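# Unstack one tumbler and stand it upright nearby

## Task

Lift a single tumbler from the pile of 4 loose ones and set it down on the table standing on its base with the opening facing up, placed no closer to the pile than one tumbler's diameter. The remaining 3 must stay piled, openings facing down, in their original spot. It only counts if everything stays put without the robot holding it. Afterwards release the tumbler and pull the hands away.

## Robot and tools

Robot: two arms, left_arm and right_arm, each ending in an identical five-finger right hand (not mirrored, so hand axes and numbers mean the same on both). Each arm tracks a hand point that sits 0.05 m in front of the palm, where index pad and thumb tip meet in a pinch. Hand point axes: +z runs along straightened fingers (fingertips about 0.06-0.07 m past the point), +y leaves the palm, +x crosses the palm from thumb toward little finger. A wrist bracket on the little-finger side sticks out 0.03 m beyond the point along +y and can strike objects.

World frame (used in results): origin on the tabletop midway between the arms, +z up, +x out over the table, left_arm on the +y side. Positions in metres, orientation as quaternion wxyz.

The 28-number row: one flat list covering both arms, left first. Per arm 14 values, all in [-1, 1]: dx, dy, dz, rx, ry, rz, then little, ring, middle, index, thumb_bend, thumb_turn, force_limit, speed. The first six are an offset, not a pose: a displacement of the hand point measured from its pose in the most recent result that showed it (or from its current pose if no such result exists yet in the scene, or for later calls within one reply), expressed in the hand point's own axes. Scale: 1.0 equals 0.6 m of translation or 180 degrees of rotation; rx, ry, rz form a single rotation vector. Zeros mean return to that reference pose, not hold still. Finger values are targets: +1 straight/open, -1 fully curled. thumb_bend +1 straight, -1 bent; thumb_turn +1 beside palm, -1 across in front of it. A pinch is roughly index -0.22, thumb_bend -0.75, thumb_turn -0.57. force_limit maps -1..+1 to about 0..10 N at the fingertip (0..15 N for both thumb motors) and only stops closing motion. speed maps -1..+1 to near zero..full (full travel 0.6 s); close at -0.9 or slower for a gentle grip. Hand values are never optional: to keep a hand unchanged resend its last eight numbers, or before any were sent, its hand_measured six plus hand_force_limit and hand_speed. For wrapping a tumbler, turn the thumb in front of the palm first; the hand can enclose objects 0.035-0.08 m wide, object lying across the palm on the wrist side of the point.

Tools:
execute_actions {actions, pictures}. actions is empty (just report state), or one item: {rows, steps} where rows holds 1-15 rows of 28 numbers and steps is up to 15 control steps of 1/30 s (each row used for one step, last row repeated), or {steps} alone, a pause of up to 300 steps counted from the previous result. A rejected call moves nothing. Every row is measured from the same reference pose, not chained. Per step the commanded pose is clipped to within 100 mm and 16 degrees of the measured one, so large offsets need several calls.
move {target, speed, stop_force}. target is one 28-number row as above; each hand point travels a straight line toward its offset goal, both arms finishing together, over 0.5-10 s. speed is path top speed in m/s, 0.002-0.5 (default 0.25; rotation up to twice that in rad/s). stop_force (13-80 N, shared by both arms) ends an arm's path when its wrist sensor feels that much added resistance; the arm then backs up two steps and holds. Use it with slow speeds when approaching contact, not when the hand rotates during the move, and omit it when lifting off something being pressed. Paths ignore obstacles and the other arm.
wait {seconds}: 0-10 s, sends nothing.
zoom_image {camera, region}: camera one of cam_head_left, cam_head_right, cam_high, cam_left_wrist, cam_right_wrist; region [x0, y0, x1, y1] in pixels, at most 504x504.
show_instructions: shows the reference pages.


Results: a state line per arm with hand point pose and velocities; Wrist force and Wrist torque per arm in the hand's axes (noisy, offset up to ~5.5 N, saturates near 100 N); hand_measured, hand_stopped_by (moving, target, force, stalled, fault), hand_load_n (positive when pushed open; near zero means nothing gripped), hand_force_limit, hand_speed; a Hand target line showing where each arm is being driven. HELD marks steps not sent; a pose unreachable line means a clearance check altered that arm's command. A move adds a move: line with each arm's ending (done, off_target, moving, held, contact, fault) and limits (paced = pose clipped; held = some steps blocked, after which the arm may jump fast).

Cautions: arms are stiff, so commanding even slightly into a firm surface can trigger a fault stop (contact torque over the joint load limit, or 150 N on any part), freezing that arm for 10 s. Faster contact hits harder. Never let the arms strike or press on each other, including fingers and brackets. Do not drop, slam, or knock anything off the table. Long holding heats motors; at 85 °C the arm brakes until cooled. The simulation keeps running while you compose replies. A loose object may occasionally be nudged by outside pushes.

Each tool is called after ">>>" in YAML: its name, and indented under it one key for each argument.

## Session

>>> execute_actions:
  actions: []

Scene clock: 0.00 s of 6600.00 s.
left_arm: end_effector_position=(+0.0667, +1.2475, +0.5917) hand_measured=(+1.000, +1.000, +1.000, +1.000, +1.000, +1.000) hand_load_n=(+0.0, +0.0, +0.0, +0.0, +0.0, +0.0) hand_stopped_by=(target, target, target, target, target, target) hand_force_limit=0.00 hand_speed=-0.80 end_effector_quat_wxyz=(-0.072, +0.664, -0.744, -0.017) end_effector_velocity=(+0.000, -0.001, -0.001) end_effector_angular_velocity=(-0.001, +0.001, +0.001) | right_arm: end_effector_position=(+0.2246, -1.1128, +0.6225) hand_measured=(+1.000, +1.000, +1.000, +1.000, +1.000, +1.000) hand_load_n=(+0.0, +0.0, +0.0, +0.0, +0.0, +0.0) hand_stopped_by=(target, target, target, target, target, target) hand_force_limit=0.00 hand_speed=-0.80 end_effector_quat_wxyz=(-0.008, +0.629, +0.771, -0.101) end_effector_velocity=(+0.000, +0.000, -0.000) end_effector_angular_velocity=(+0.001, -0.001, -0.001)
Joint positions: left_arm=[ 1.375 -1.436  1.286  1.579  1.614 -1.773] | right_arm=[-1.856 -1.539  1.333  1.616  1.693 -1.89 ]
Joint velocities: left_arm=[-0.001 -0.001  0.002  0.    -0.    -0.001] | right_arm=[ 0.     0.     0.001  0.    -0.001  0.001]
Motor temperatures (°C, as the motors report them): left_arm=[24 23 22 31 30 29] | right_arm=[24 24 23 26 27 33]
Wrist force (N, on the end effector, along its own x y z axes, offset not removed): no reading
Wrist torque (N m, same axes, about the end effector's origin, offset not removed): no reading
Hand target (left_arm): +0.067, +1.247, +0.592; +0.072, -0.664, +0.744, +0.017
Hand target (right_arm): +0.225, -1.113, +0.623; -0.008, +0.629, +0.771, -0.101
camera_calibration (this result's frames):
cam_left_wrist: T_world_to_cam=[[-0.977338, 0.192807, -0.0873795, -0.122106], [0.0829418, 0.728572, 0.679929, -1.32342], [0.194758, 0.657273, -0.728053, -0.267734], [0, 0, 0, 1]] pos_world=[0.0425716, 1.16373, 0.69424]
cam_right_wrist: T_world_to_cam=[[0.985763, 0.120252, -0.117516, -0.0259365], [0.167599, -0.758682, 0.629533, -1.27592], [-0.0134548, -0.640266, -0.768035, -0.0953976], [0, 0, 0, 1]] pos_world=[0.238127, -1.02598, 0.726916]

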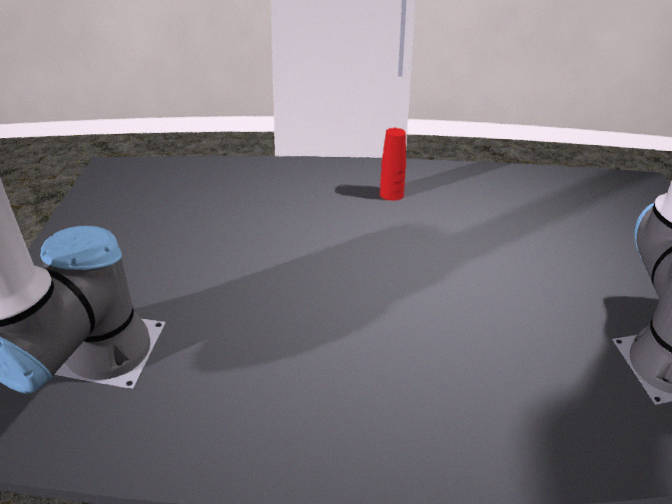

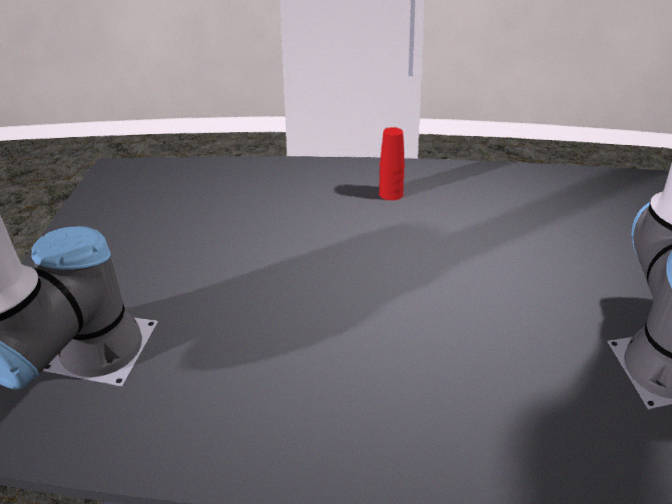

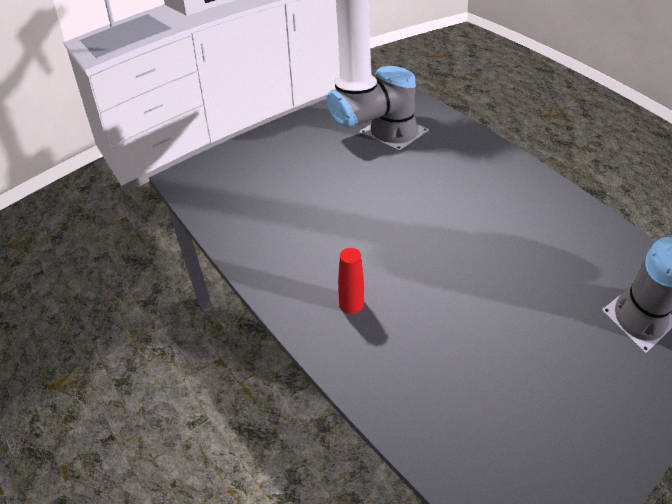

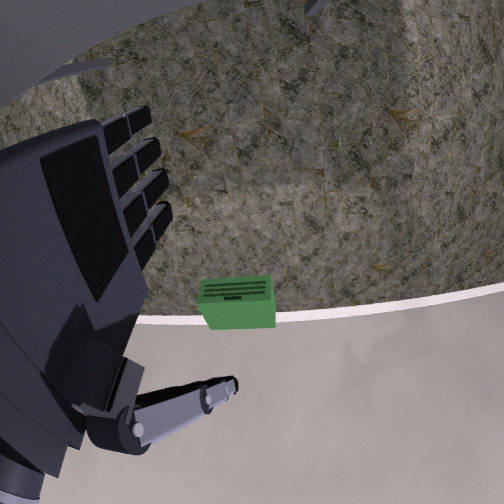

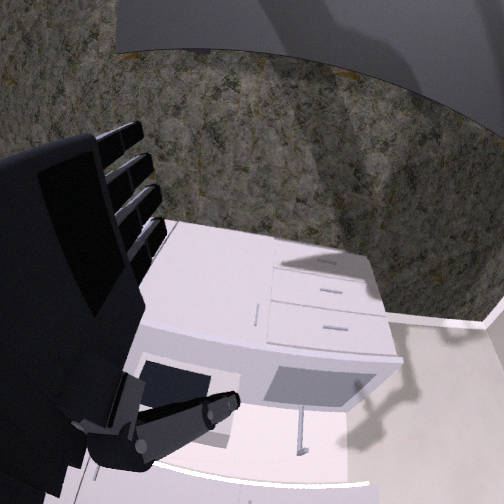

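>>> move:
  target: [0.868,-0.535,0.16,0.035,0.048,0.713,1,1,1,1,1,-1,0,0.5,0,0,0,0,0,0,1,1,1,1,1,1,0,-0.8]
  speed: 0.3

Scene clock: 12.93 s of 6600.00 s.
left_arm: end_effector_position=(+0.3361, +0.7072, +0.4518) hand_measured=(+1.000, +1.000, +1.000, +1.000, +1.000, -1.000) hand_load_n=(+0.0, +0.0, +0.0, +0.0, +0.0, +0.0) hand_stopped_by=(target, target, target, target, target, target) hand_force_limit=0.00 hand_speed=0.50 end_effector_quat_wxyz=(-0.001, +0.384, +0.923, -0.002) end_effector_velocity=(-0.000, -0.003, -0.000) end_effector_angular_velocity=(+0.010, -0.009, -0.003) | right_arm: end_effector_position=(+0.2246, -1.1128, +0.6225) hand_measured=(+1.000, +1.000, +1.000, +1.000, +1.000, +1.000) hand_load_n=(+0.0, +0.0, +0.0, +0.0, +0.0, +0.0) hand_stopped_by=(target, target, target, target, target, target) hand_force_limit=0.00 hand_speed=-0.80 end_effector_quat_wxyz=(-0.008, +0.629, +0.771, -0.101) end_effector_velocity=(-0.000, -0.000, +0.000) end_effector_angular_velocity=(-0.000, +0.000, -0.000)
Joint positions: left_arm=[-0.773 -2.267  2.147  1.69   1.576 -1.673] | right_arm=[-1.856 -1.539  1.333  1.616  1.693 -1.89 ]
Joint velocities: left_arm=[-0.093 -0.027  0.01   0.018 -0.013 -0.09 ] | right_arm=[-0.  0. -0. -0.  0. -0.]
Motor temperatures (°C, as the motors report them): left_arm=[24 23 22 31 30 29] | right_arm=[24 24 23 26 27 33]
Wrist force (N, on the end effector, along its own x y z axes, offset not removed): left_arm=[-1.6 -1.6 -1.8] | right_arm=[-2.5 1.2 -4.0]
Wrist torque (N m, same axes, about the end effector's origin, offset not removed): left_arm=[0.16 0.32 -0.02] | right_arm=[0.62 0.54 -0.35]
Hand target (left_arm): +0.336, +0.707, +0.452; -0.000, +0.384, +0.923, -0.002
Hand target (right_arm): +0.225, -1.113, +0.623; -0.008, +0.629, +0.771, -0.101
Off the commanded pose (left_arm): 0.001 m, 0 deg.
Off the commanded pose (right_arm): 0.000 m, 0 deg.
After step 90, 5.57 s passed at rest.
move: done
camera_calibration (this result's frames):
cam_left_wrist: T_world_to_cam=[[0.758134, 0.651327, -0.0317192, -0.699566], [0.545703, -0.607058, 0.577658, -0.0217506], [0.356989, -0.455252, -0.815662, 0.704864], [0, 0, 0, 1]] pos_world=[0.290605, 0.763332, 0.565306]
cam_right_wrist: T_world_to_cam=[[0.985763, 0.120252, -0.117516, -0.0259364], [0.167599, -0.758682, 0.629533, -1.27592], [-0.0134547, -0.640266, -0.768035, -0.0953975], [0, 0, 0, 1]] pos_world=[0.238127, -1.02598, 0.726916]

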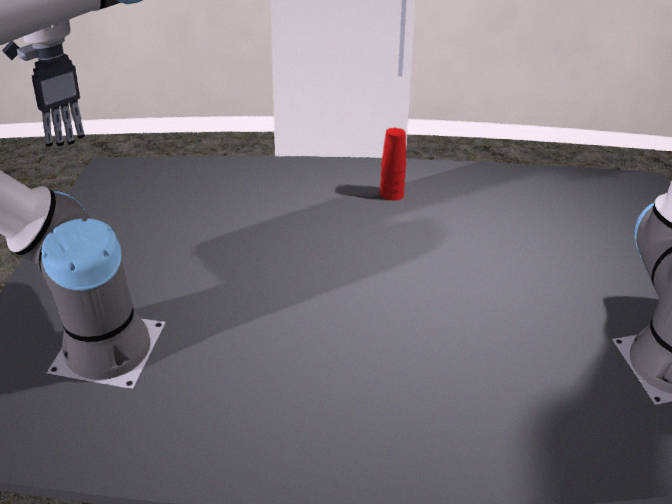

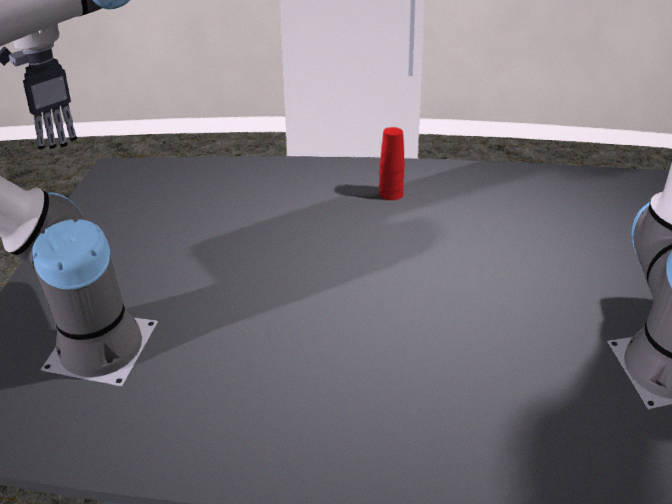

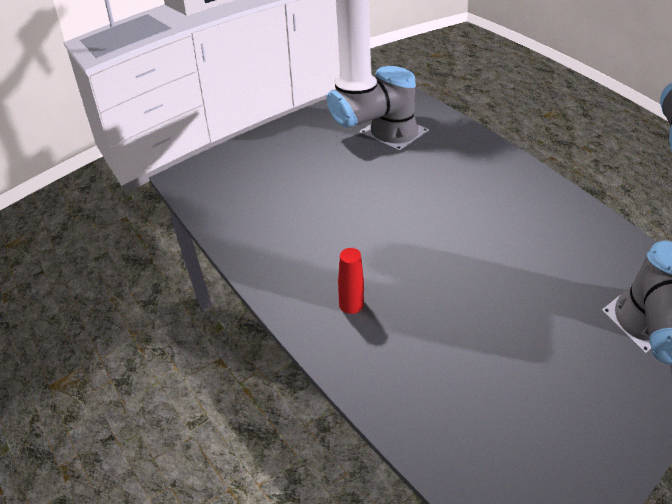

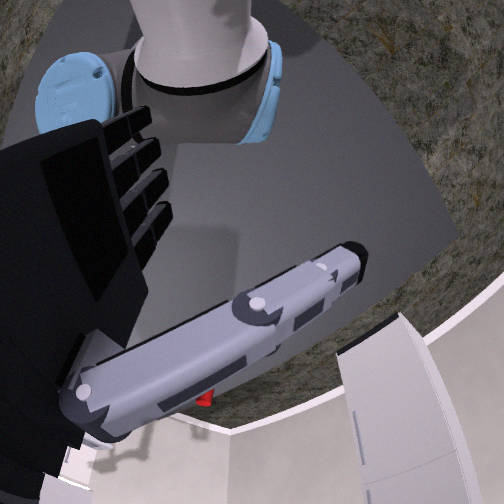

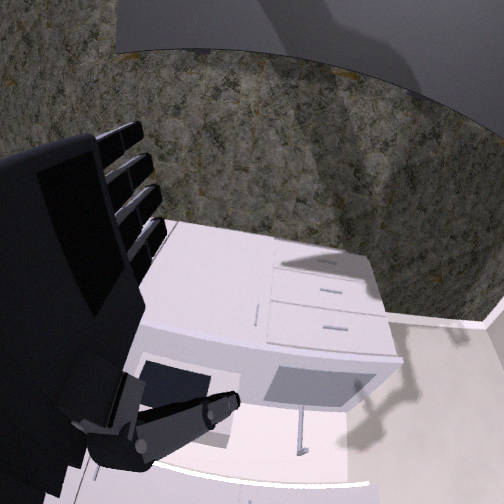

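>>> move:
  target: [-0.64,-0.16,0.17,0,-0.5,0,1,1,1,1,1,-1,0,0.5,0,0,0,0,0,0,1,1,1,1,1,1,0,-0.8]
  speed: 0.3

Scene clock: 19.50 s of 6600.00 s.
left_arm: end_effector_position=(+0.5380, +0.3671, +0.3505) hand_measured=(+1.000, +1.000, +1.000, +1.000, +1.000, -1.000) hand_load_n=(+0.0, +0.0, +0.0, +0.0, +0.0, +0.0) hand_stopped_by=(target, target, target, target, target, target) hand_force_limit=0.00 hand_speed=0.50 end_effector_quat_wxyz=(+0.652, +0.270, +0.653, -0.273) end_effector_velocity=(+0.002, -0.001, -0.001) end_effector_angular_velocity=(-0.002, -0.004, -0.009) | right_arm: end_effector_position=(+0.2246, -1.1128, +0.6225) hand_measured=(+1.000, +1.000, +1.000, +1.000, +1.000, +1.000) hand_load_n=(+0.0, +0.0, +0.0, +0.0, +0.0, +0.0) hand_stopped_by=(target, target, target, target, target, target) hand_force_limit=0.00 hand_speed=-0.80 end_effector_quat_wxyz=(-0.008, +0.629, +0.771, -0.101) end_effector_velocity=(-0.000, -0.000, +0.000) end_effector_angular_velocity=(-0.001, -0.000, -0.001)
Joint positions: left_arm=[-1.22  -2.227  2.634 -0.407  1.02  -1.575] | right_arm=[-1.856 -1.539  1.333  1.616  1.693 -1.89 ]
Joint velocities: left_arm=[ 0.023  0.012 -0.    -0.017  0.032  0.004] | right_arm=[-0.    -0.    -0.001 -0.     0.     0.001]
Motor temperatures (°C, as the motors report them): left_arm=[24 23 22 31 30 29] | right_arm=[24 24 23 26 27 33]
Wrist force (N, on the end effector, along its own x y z axes, offset not removed): left_arm=[-1.0 -3.3 -2.0] | right_arm=[3.2 -3.6 -7.9]
Wrist torque (N m, same axes, about the end effector's origin, offset not removed): left_arm=[-0.02 0.20 -0.04] | right_arm=[0.27 -0.11 -0.24]
Hand target (left_arm): +0.538, +0.367, +0.350; +0.652, +0.271, +0.653, -0.273
Hand target (right_arm): +0.225, -1.113, +0.623; -0.008, +0.629, +0.771, -0.101
Off the commanded pose (left_arm): 0.000 m, 0 deg.
Off the commanded pose (right_arm): 0.000 m, 0 deg.
move: done
camera_calibration (this result's frames):
cam_left_wrist: T_world_to_cam=[[0.726029, 0.684268, 0.0682591, -0.664186], [-0.435518, 0.380727, 0.815703, -0.198012], [0.532171, -0.621952, 0.57443, -0.124984], [0, 0, 0, 1]] pos_world=[0.462494, 0.452135, 0.27865]
cam_right_wrist: T_world_to_cam=[[0.985763, 0.120252, -0.117516, -0.0259366], [0.167599, -0.758682, 0.629533, -1.27592], [-0.0134548, -0.640266, -0.768035, -0.0953975], [0, 0, 0, 1]] pos_world=[0.238127, -1.02598, 0.726916]

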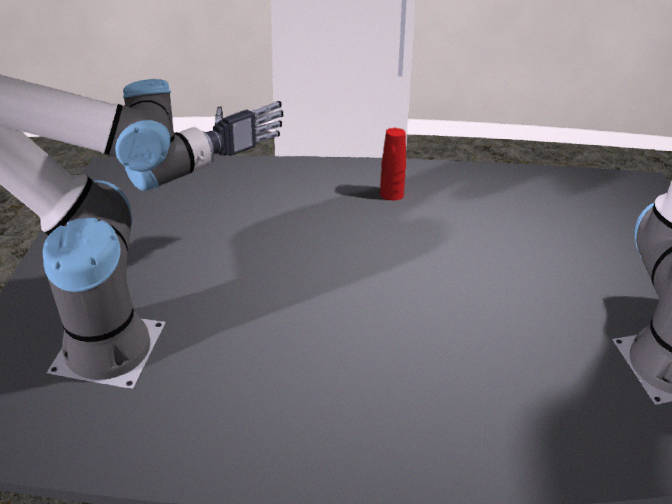

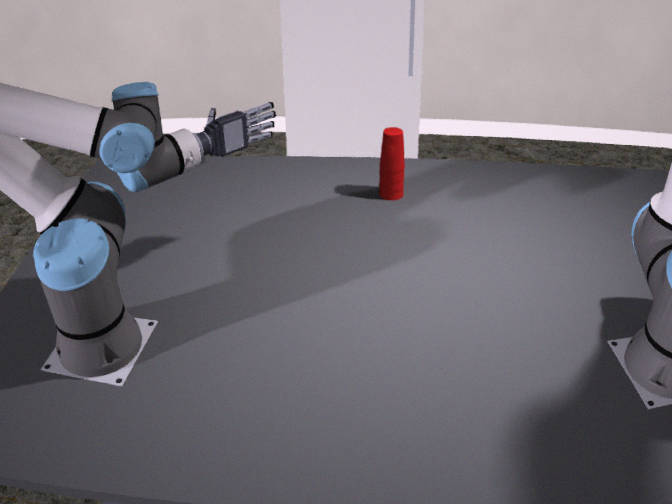

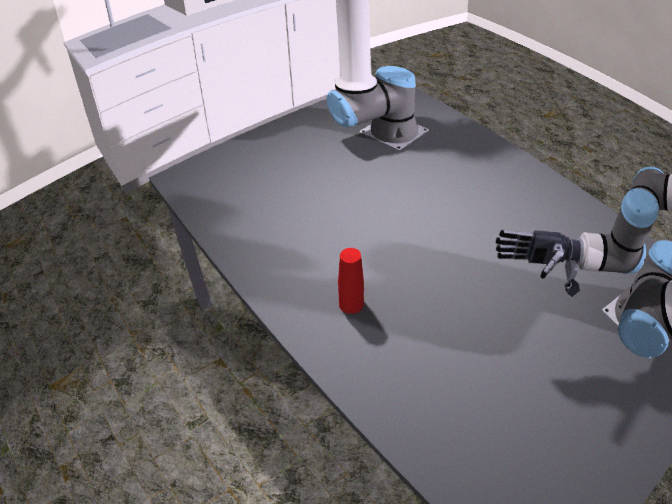

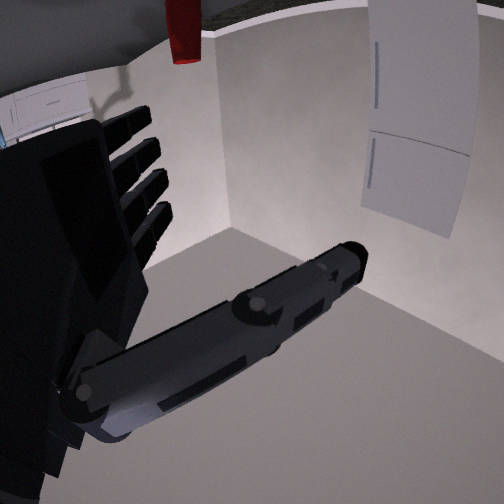

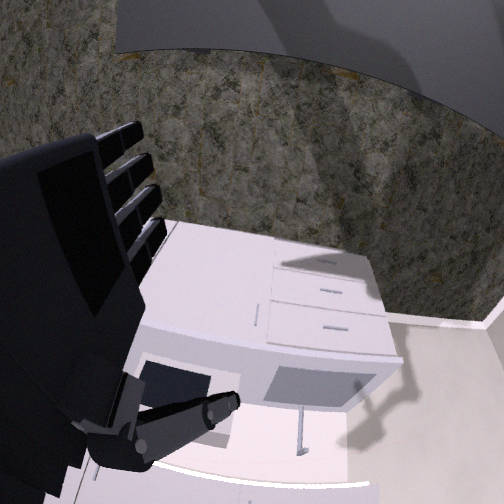

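>>> move:
  target: [0.277,-0.247,0.428,0,0,0,1,1,1,1,1,-1,0,0.5,0,0,0,0,0,0,1,1,1,1,1,1,0,-0.8]

Scene clock: 25.07 s of 6600.00 s.
left_arm: end_effector_position=(+0.6136, +0.0804, +0.1847) hand_measured=(+1.000, +1.000, +1.000, +1.000, +1.000, -1.000) hand_load_n=(+0.0, +0.0, +0.0, +0.0, +0.0, +0.0) hand_stopped_by=(target, target, target, target, target, target) hand_force_limit=0.00 hand_speed=0.50 end_effector_quat_wxyz=(+0.652, +0.270, +0.653, -0.273) end_effector_velocity=(+0.002, -0.001, -0.001) end_effector_angular_velocity=(+0.002, -0.001, +0.001) | right_arm: end_effector_position=(+0.2246, -1.1128, +0.6225) hand_measured=(+1.000, +1.000, +1.000, +1.000, +1.000, +1.000) hand_load_n=(+0.0, +0.0, +0.0, +0.0, +0.0, +0.0) hand_stopped_by=(target, target, target, target, target, target) hand_force_limit=0.00 hand_speed=-0.80 end_effector_quat_wxyz=(-0.008, +0.629, +0.771, -0.101) end_effector_velocity=(+0.000, +0.000, -0.000) end_effector_angular_velocity=(+0.000, -0.000, +0.001)
Joint positions: left_arm=[-1.203 -1.295  2.347 -1.052  1.037 -1.575] | right_arm=[-1.856 -1.539  1.333  1.616  1.693 -1.89 ]
Joint velocities: left_arm=[ 0.003  0.005 -0.004 -0.001  0.001  0.001] | right_arm=[-0.     0.     0.     0.    -0.    -0.001]
Motor temperatures (°C, as the motors report them): left_arm=[24 23 22 31 30 29] | right_arm=[24 24 23 26 27 33]
Wrist force (N, on the end effector, along its own x y z axes, offset not removed): left_arm=[-0.7 -2.0 -1.9] | right_arm=[1.5 1.3 -4.6]
Wrist torque (N m, same axes, about the end effector's origin, offset not removed): left_arm=[0.02 0.13 -0.07] | right_arm=[0.66 0.05 -0.27]
Hand target (left_arm): +0.614, +0.080, +0.185; +0.652, +0.270, +0.653, -0.273
Hand target (right_arm): +0.225, -1.113, +0.623; -0.008, +0.629, +0.771, -0.101
Off the commanded pose (left_arm): 0.000 m, 0 deg.
Off the commanded pose (right_arm): 0.000 m, 0 deg.
After step 90, 0.57 s passed at rest.
move: done
camera_calibration (this result's frames):
cam_left_wrist: T_world_to_cam=[[0.726026, 0.684273, 0.0682379, -0.511571], [-0.435511, 0.380741, 0.8157, 0.0793317], [0.53218, -0.621938, 0.574437, -0.248313], [0, 0, 0, 1]] pos_world=[0.538111, 0.165414, 0.112838]
cam_right_wrist: T_world_to_cam=[[0.985763, 0.120252, -0.117516, -0.0259362], [0.167599, -0.758682, 0.629533, -1.27592], [-0.0134547, -0.640266, -0.768035, -0.0953976], [0, 0, 0, 1]] pos_world=[0.238127, -1.02598, 0.726916]

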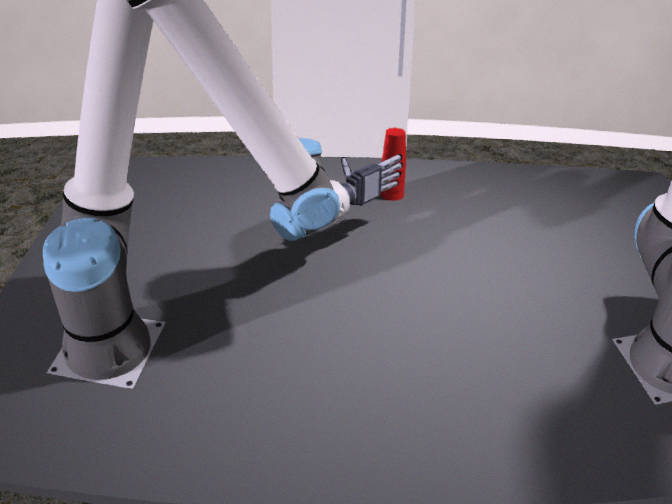

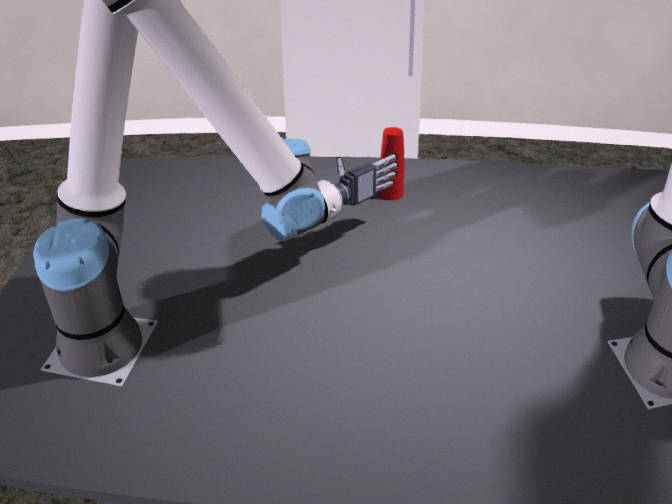

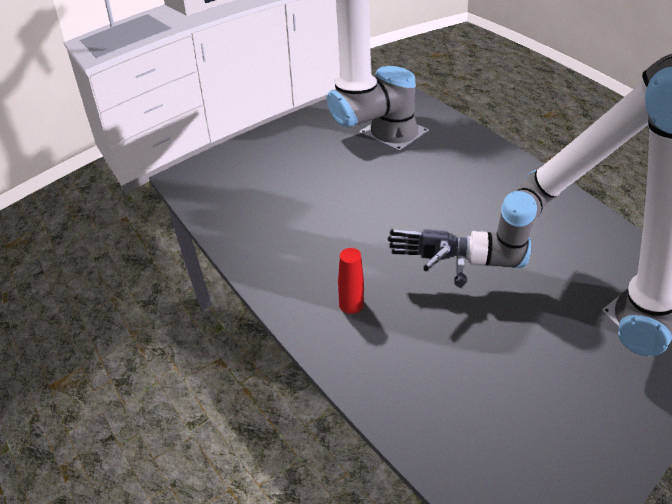

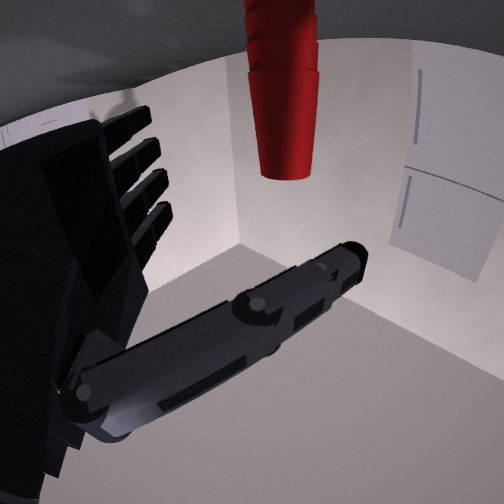

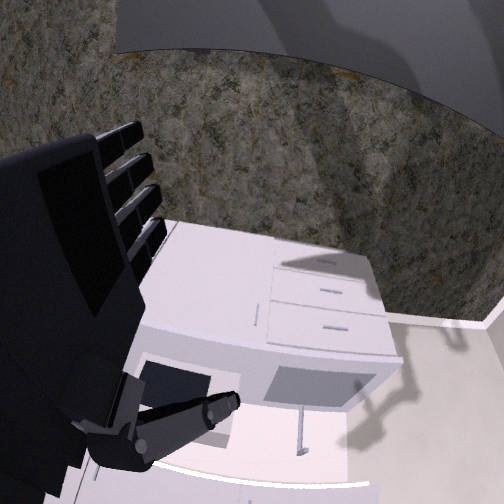

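>>> move:
  target: [0.005,0.03,0.2,0,0,0,1,1,1,1,1,-1,0,0.5,0,0,0,0,0,0,1,1,1,1,1,1,0,-0.8]
  speed: 0.08

Scene clock: 34.17 s of 6600.00 s.
left_arm: end_effector_position=(+0.7109, +0.0082, +0.1815) hand_measured=(+1.000, +1.000, +1.000, +1.000, +1.000, -1.000) hand_load_n=(+0.0, +0.0, +0.0, +0.0, +0.0, +0.0) hand_stopped_by=(target, target, target, target, target, target) hand_force_limit=0.00 hand_speed=0.50 end_effector_quat_wxyz=(+0.652, +0.270, +0.653, -0.273) end_effector_velocity=(+0.002, -0.001, +0.000) end_effector_angular_velocity=(+0.001, -0.001, +0.001) | right_arm: end_effector_position=(+0.2246, -1.1128, +0.6225) hand_measured=(+1.000, +1.000, +1.000, +1.000, +1.000, +1.000) hand_load_n=(+0.0, +0.0, +0.0, +0.0, +0.0, +0.0) hand_stopped_by=(target, target, target, target, target, target) hand_force_limit=0.00 hand_speed=-0.80 end_effector_quat_wxyz=(-0.008, +0.629, +0.771, -0.101) end_effector_velocity=(+0.000, +0.000, +0.000) end_effector_angular_velocity=(-0.000, +0.000, +0.001)
Joint positions: left_arm=[-1.067 -1.154  2.119 -0.966  1.174 -1.575] | right_arm=[-1.856 -1.539  1.333  1.616  1.693 -1.89 ]
Joint velocities: left_arm=[ 0.002  0.002 -0.004  0.002  0.001  0.001] | right_arm=[ 0.    -0.    -0.001  0.     0.    -0.001]
Motor temperatures (°C, as the motors report them): left_arm=[24 23 22 31 30 29] | right_arm=[24 24 23 26 27 33]
Wrist force (N, on the end effector, along its own x y z axes, offset not removed): left_arm=[-1.8 -3.5 -4.0] | right_arm=[0.8 -0.2 -0.5]
Wrist torque (N m, same axes, about the end effector's origin, offset not removed): left_arm=[0.05 0.28 -0.15] | right_arm=[0.27 0.02 -0.22]
Hand target (left_arm): +0.711, +0.008, +0.181; +0.652, +0.270, +0.653, -0.273
Hand target (right_arm): +0.225, -1.113, +0.623; -0.008, +0.629, +0.771, -0.101
Off the commanded pose (left_arm): 0.000 m, 0 deg.
Off the commanded pose (right_arm): 0.000 m, 0 deg.
After step 90, 4.10 s passed at rest.
move: done
camera_calibration (this result's frames):
cam_left_wrist: T_world_to_cam=[[0.726016, 0.684276, 0.0683165, -0.532621], [-0.435572, 0.380706, 0.815683, 0.151805], [0.532144, -0.621956, 0.574451, -0.343135], [0, 0, 0, 1]] pos_world=[0.635411, 0.093252, 0.109676]
cam_right_wrist: T_world_to_cam=[[0.985763, 0.120252, -0.117516, -0.0259364], [0.167599, -0.758682, 0.629533, -1.27592], [-0.0134547, -0.640266, -0.768035, -0.0953974], [0, 0, 0, 1]] pos_world=[0.238127, -1.02598, 0.726916]

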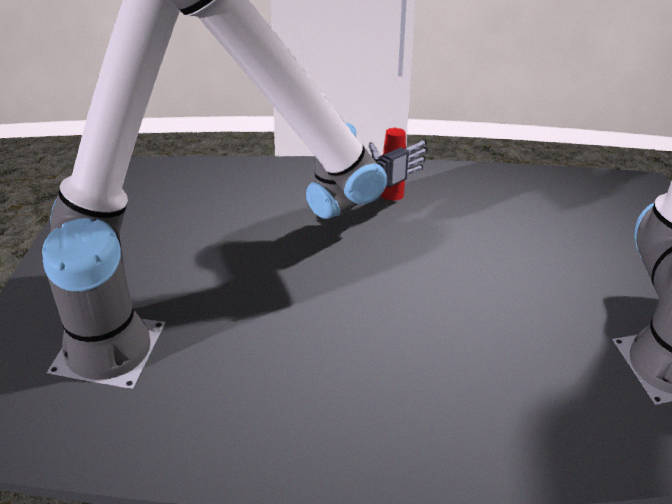

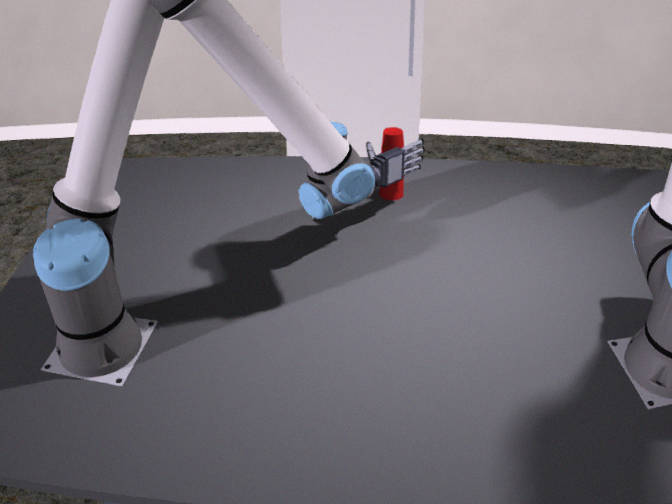

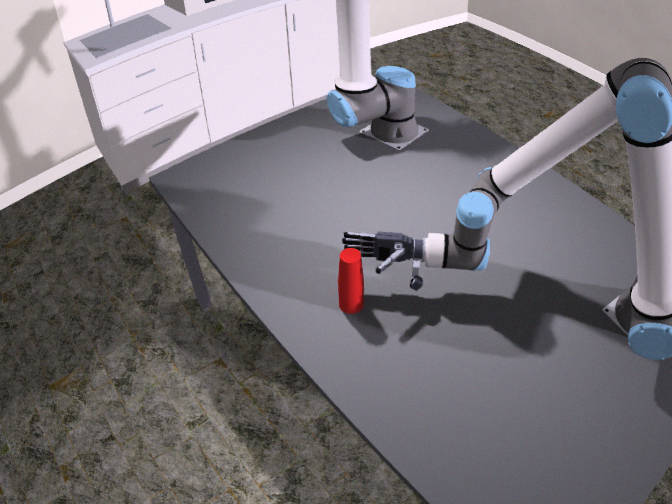

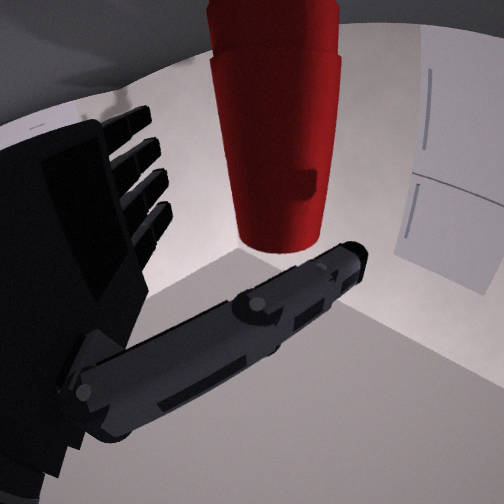

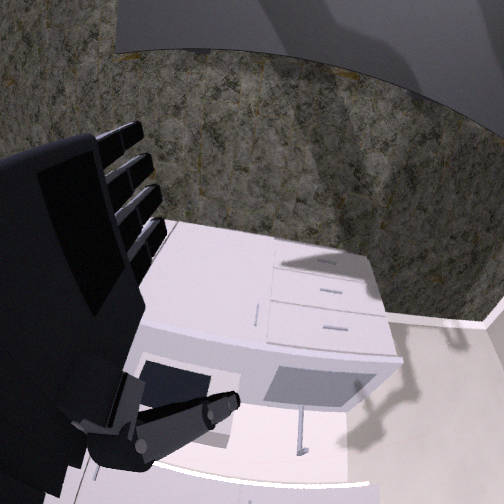

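>>> move:
  target: [-0.02,0.035,0.065,0,0,0,1,1,1,1,1,-1,0,0.5,0,0,0,0,0,0,1,1,1,1,1,1,0,-0.8]
  speed: 0.04

Scene clock: 39.10 s of 6600.00 s.
left_arm: end_effector_position=(+0.7531, -0.0045, +0.1933) hand_measured=(+1.000, +1.000, +1.000, +1.000, +1.000, -1.000) hand_load_n=(+0.0, +0.0, +0.0, +0.0, +0.0, +0.0) hand_stopped_by=(target, target, target, target, target, target) hand_force_limit=0.00 hand_speed=0.50 end_effector_quat_wxyz=(+0.652, +0.270, +0.653, -0.273) end_effector_velocity=(+0.003, -0.001, +0.001) end_effector_angular_velocity=(+0.000, -0.001, +0.001) | right_arm: end_effector_position=(+0.2246, -1.1128, +0.6225) hand_measured=(+1.000, +1.000, +1.000, +1.000, +1.000, +1.000) hand_load_n=(+0.0, +0.0, +0.0, +0.0, +0.0, +0.0) hand_stopped_by=(target, target, target, target, target, target) hand_force_limit=0.00 hand_speed=-0.80 end_effector_quat_wxyz=(-0.008, +0.629, +0.771, -0.101) end_effector_velocity=(-0.000, -0.000, +0.000) end_effector_angular_velocity=(-0.000, +0.001, -0.000)
Joint positions: left_arm=[-1.01  -1.129  2.041 -0.912  1.23  -1.575] | right_arm=[-1.856 -1.539  1.333  1.616  1.693 -1.89 ]
Joint velocities: left_arm=[ 0.004  0.002 -0.005  0.003  0.003  0.001] | right_arm=[-0.     0.    -0.001 -0.     0.    -0.   ]
Motor temperatures (°C, as the motors report them): left_arm=[24 23 22 31 30 29] | right_arm=[24 24 23 26 27 33]
Wrist force (N, on the end effector, along its own x y z axes, offset not removed): left_arm=[-2.0 -3.4 -1.9] | right_arm=[-0.1 -5.4 -3.2]
Wrist torque (N m, same axes, about the end effector's origin, offset not removed): left_arm=[-0.07 0.30 -0.19] | right_arm=[-0.50 0.19 -0.48]
Hand target (left_arm): +0.753, -0.005, +0.193; +0.652, +0.270, +0.653, -0.273
Hand target (right_arm): +0.225, -1.113, +0.623; -0.008, +0.629, +0.771, -0.101
Off the commanded pose (left_arm): 0.000 m, 0 deg.
Off the commanded pose (right_arm): 0.000 m, 0 deg.
After step 90, 0.43 s passed at rest.
move: done
camera_calibration (this result's frames):
cam_left_wrist: T_world_to_cam=[[0.726007, 0.684287, 0.0683021, -0.555379], [-0.43558, 0.380721, 0.815673, 0.165384], [0.53215, -0.621935, 0.574467, -0.380285], [0, 0, 0, 1]] pos_world=[0.677616, 0.0805609, 0.121496]
cam_right_wrist: T_world_to_cam=[[0.985763, 0.120252, -0.117516, -0.0259363], [0.167599, -0.758682, 0.629533, -1.27592], [-0.0134548, -0.640266, -0.768035, -0.0953974], [0, 0, 0, 1]] pos_world=[0.238127, -1.02598, 0.726916]

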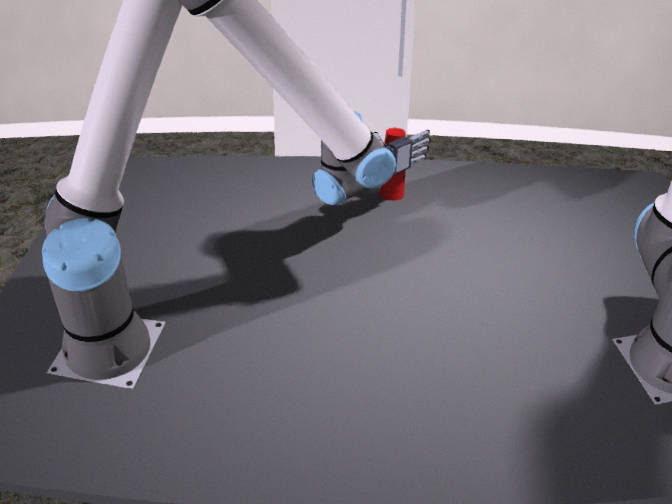

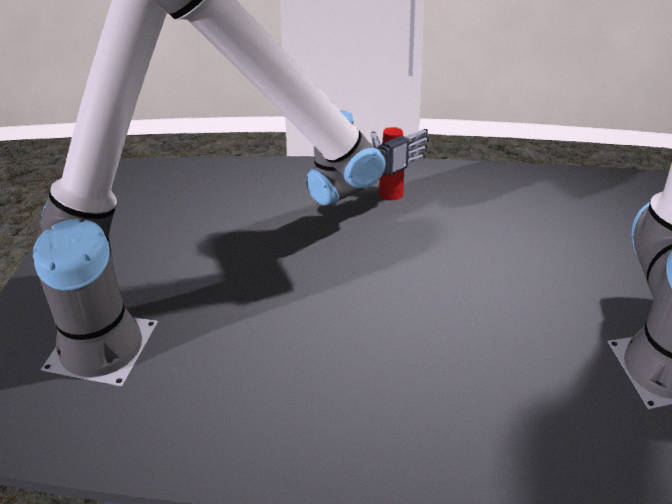

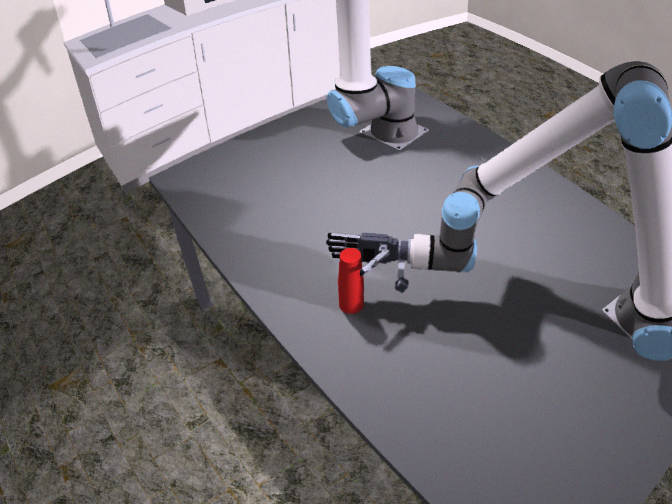

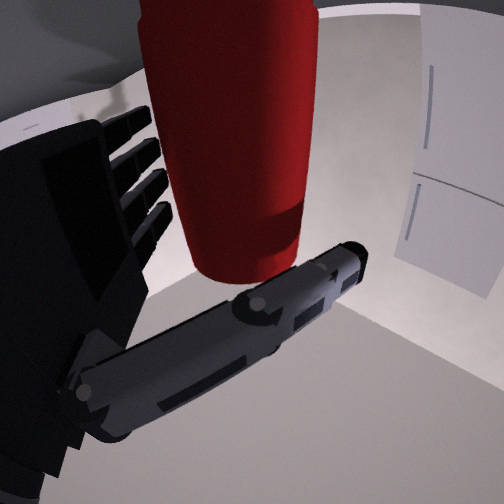

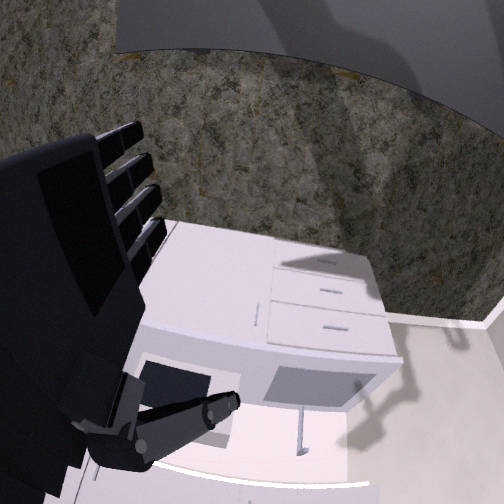

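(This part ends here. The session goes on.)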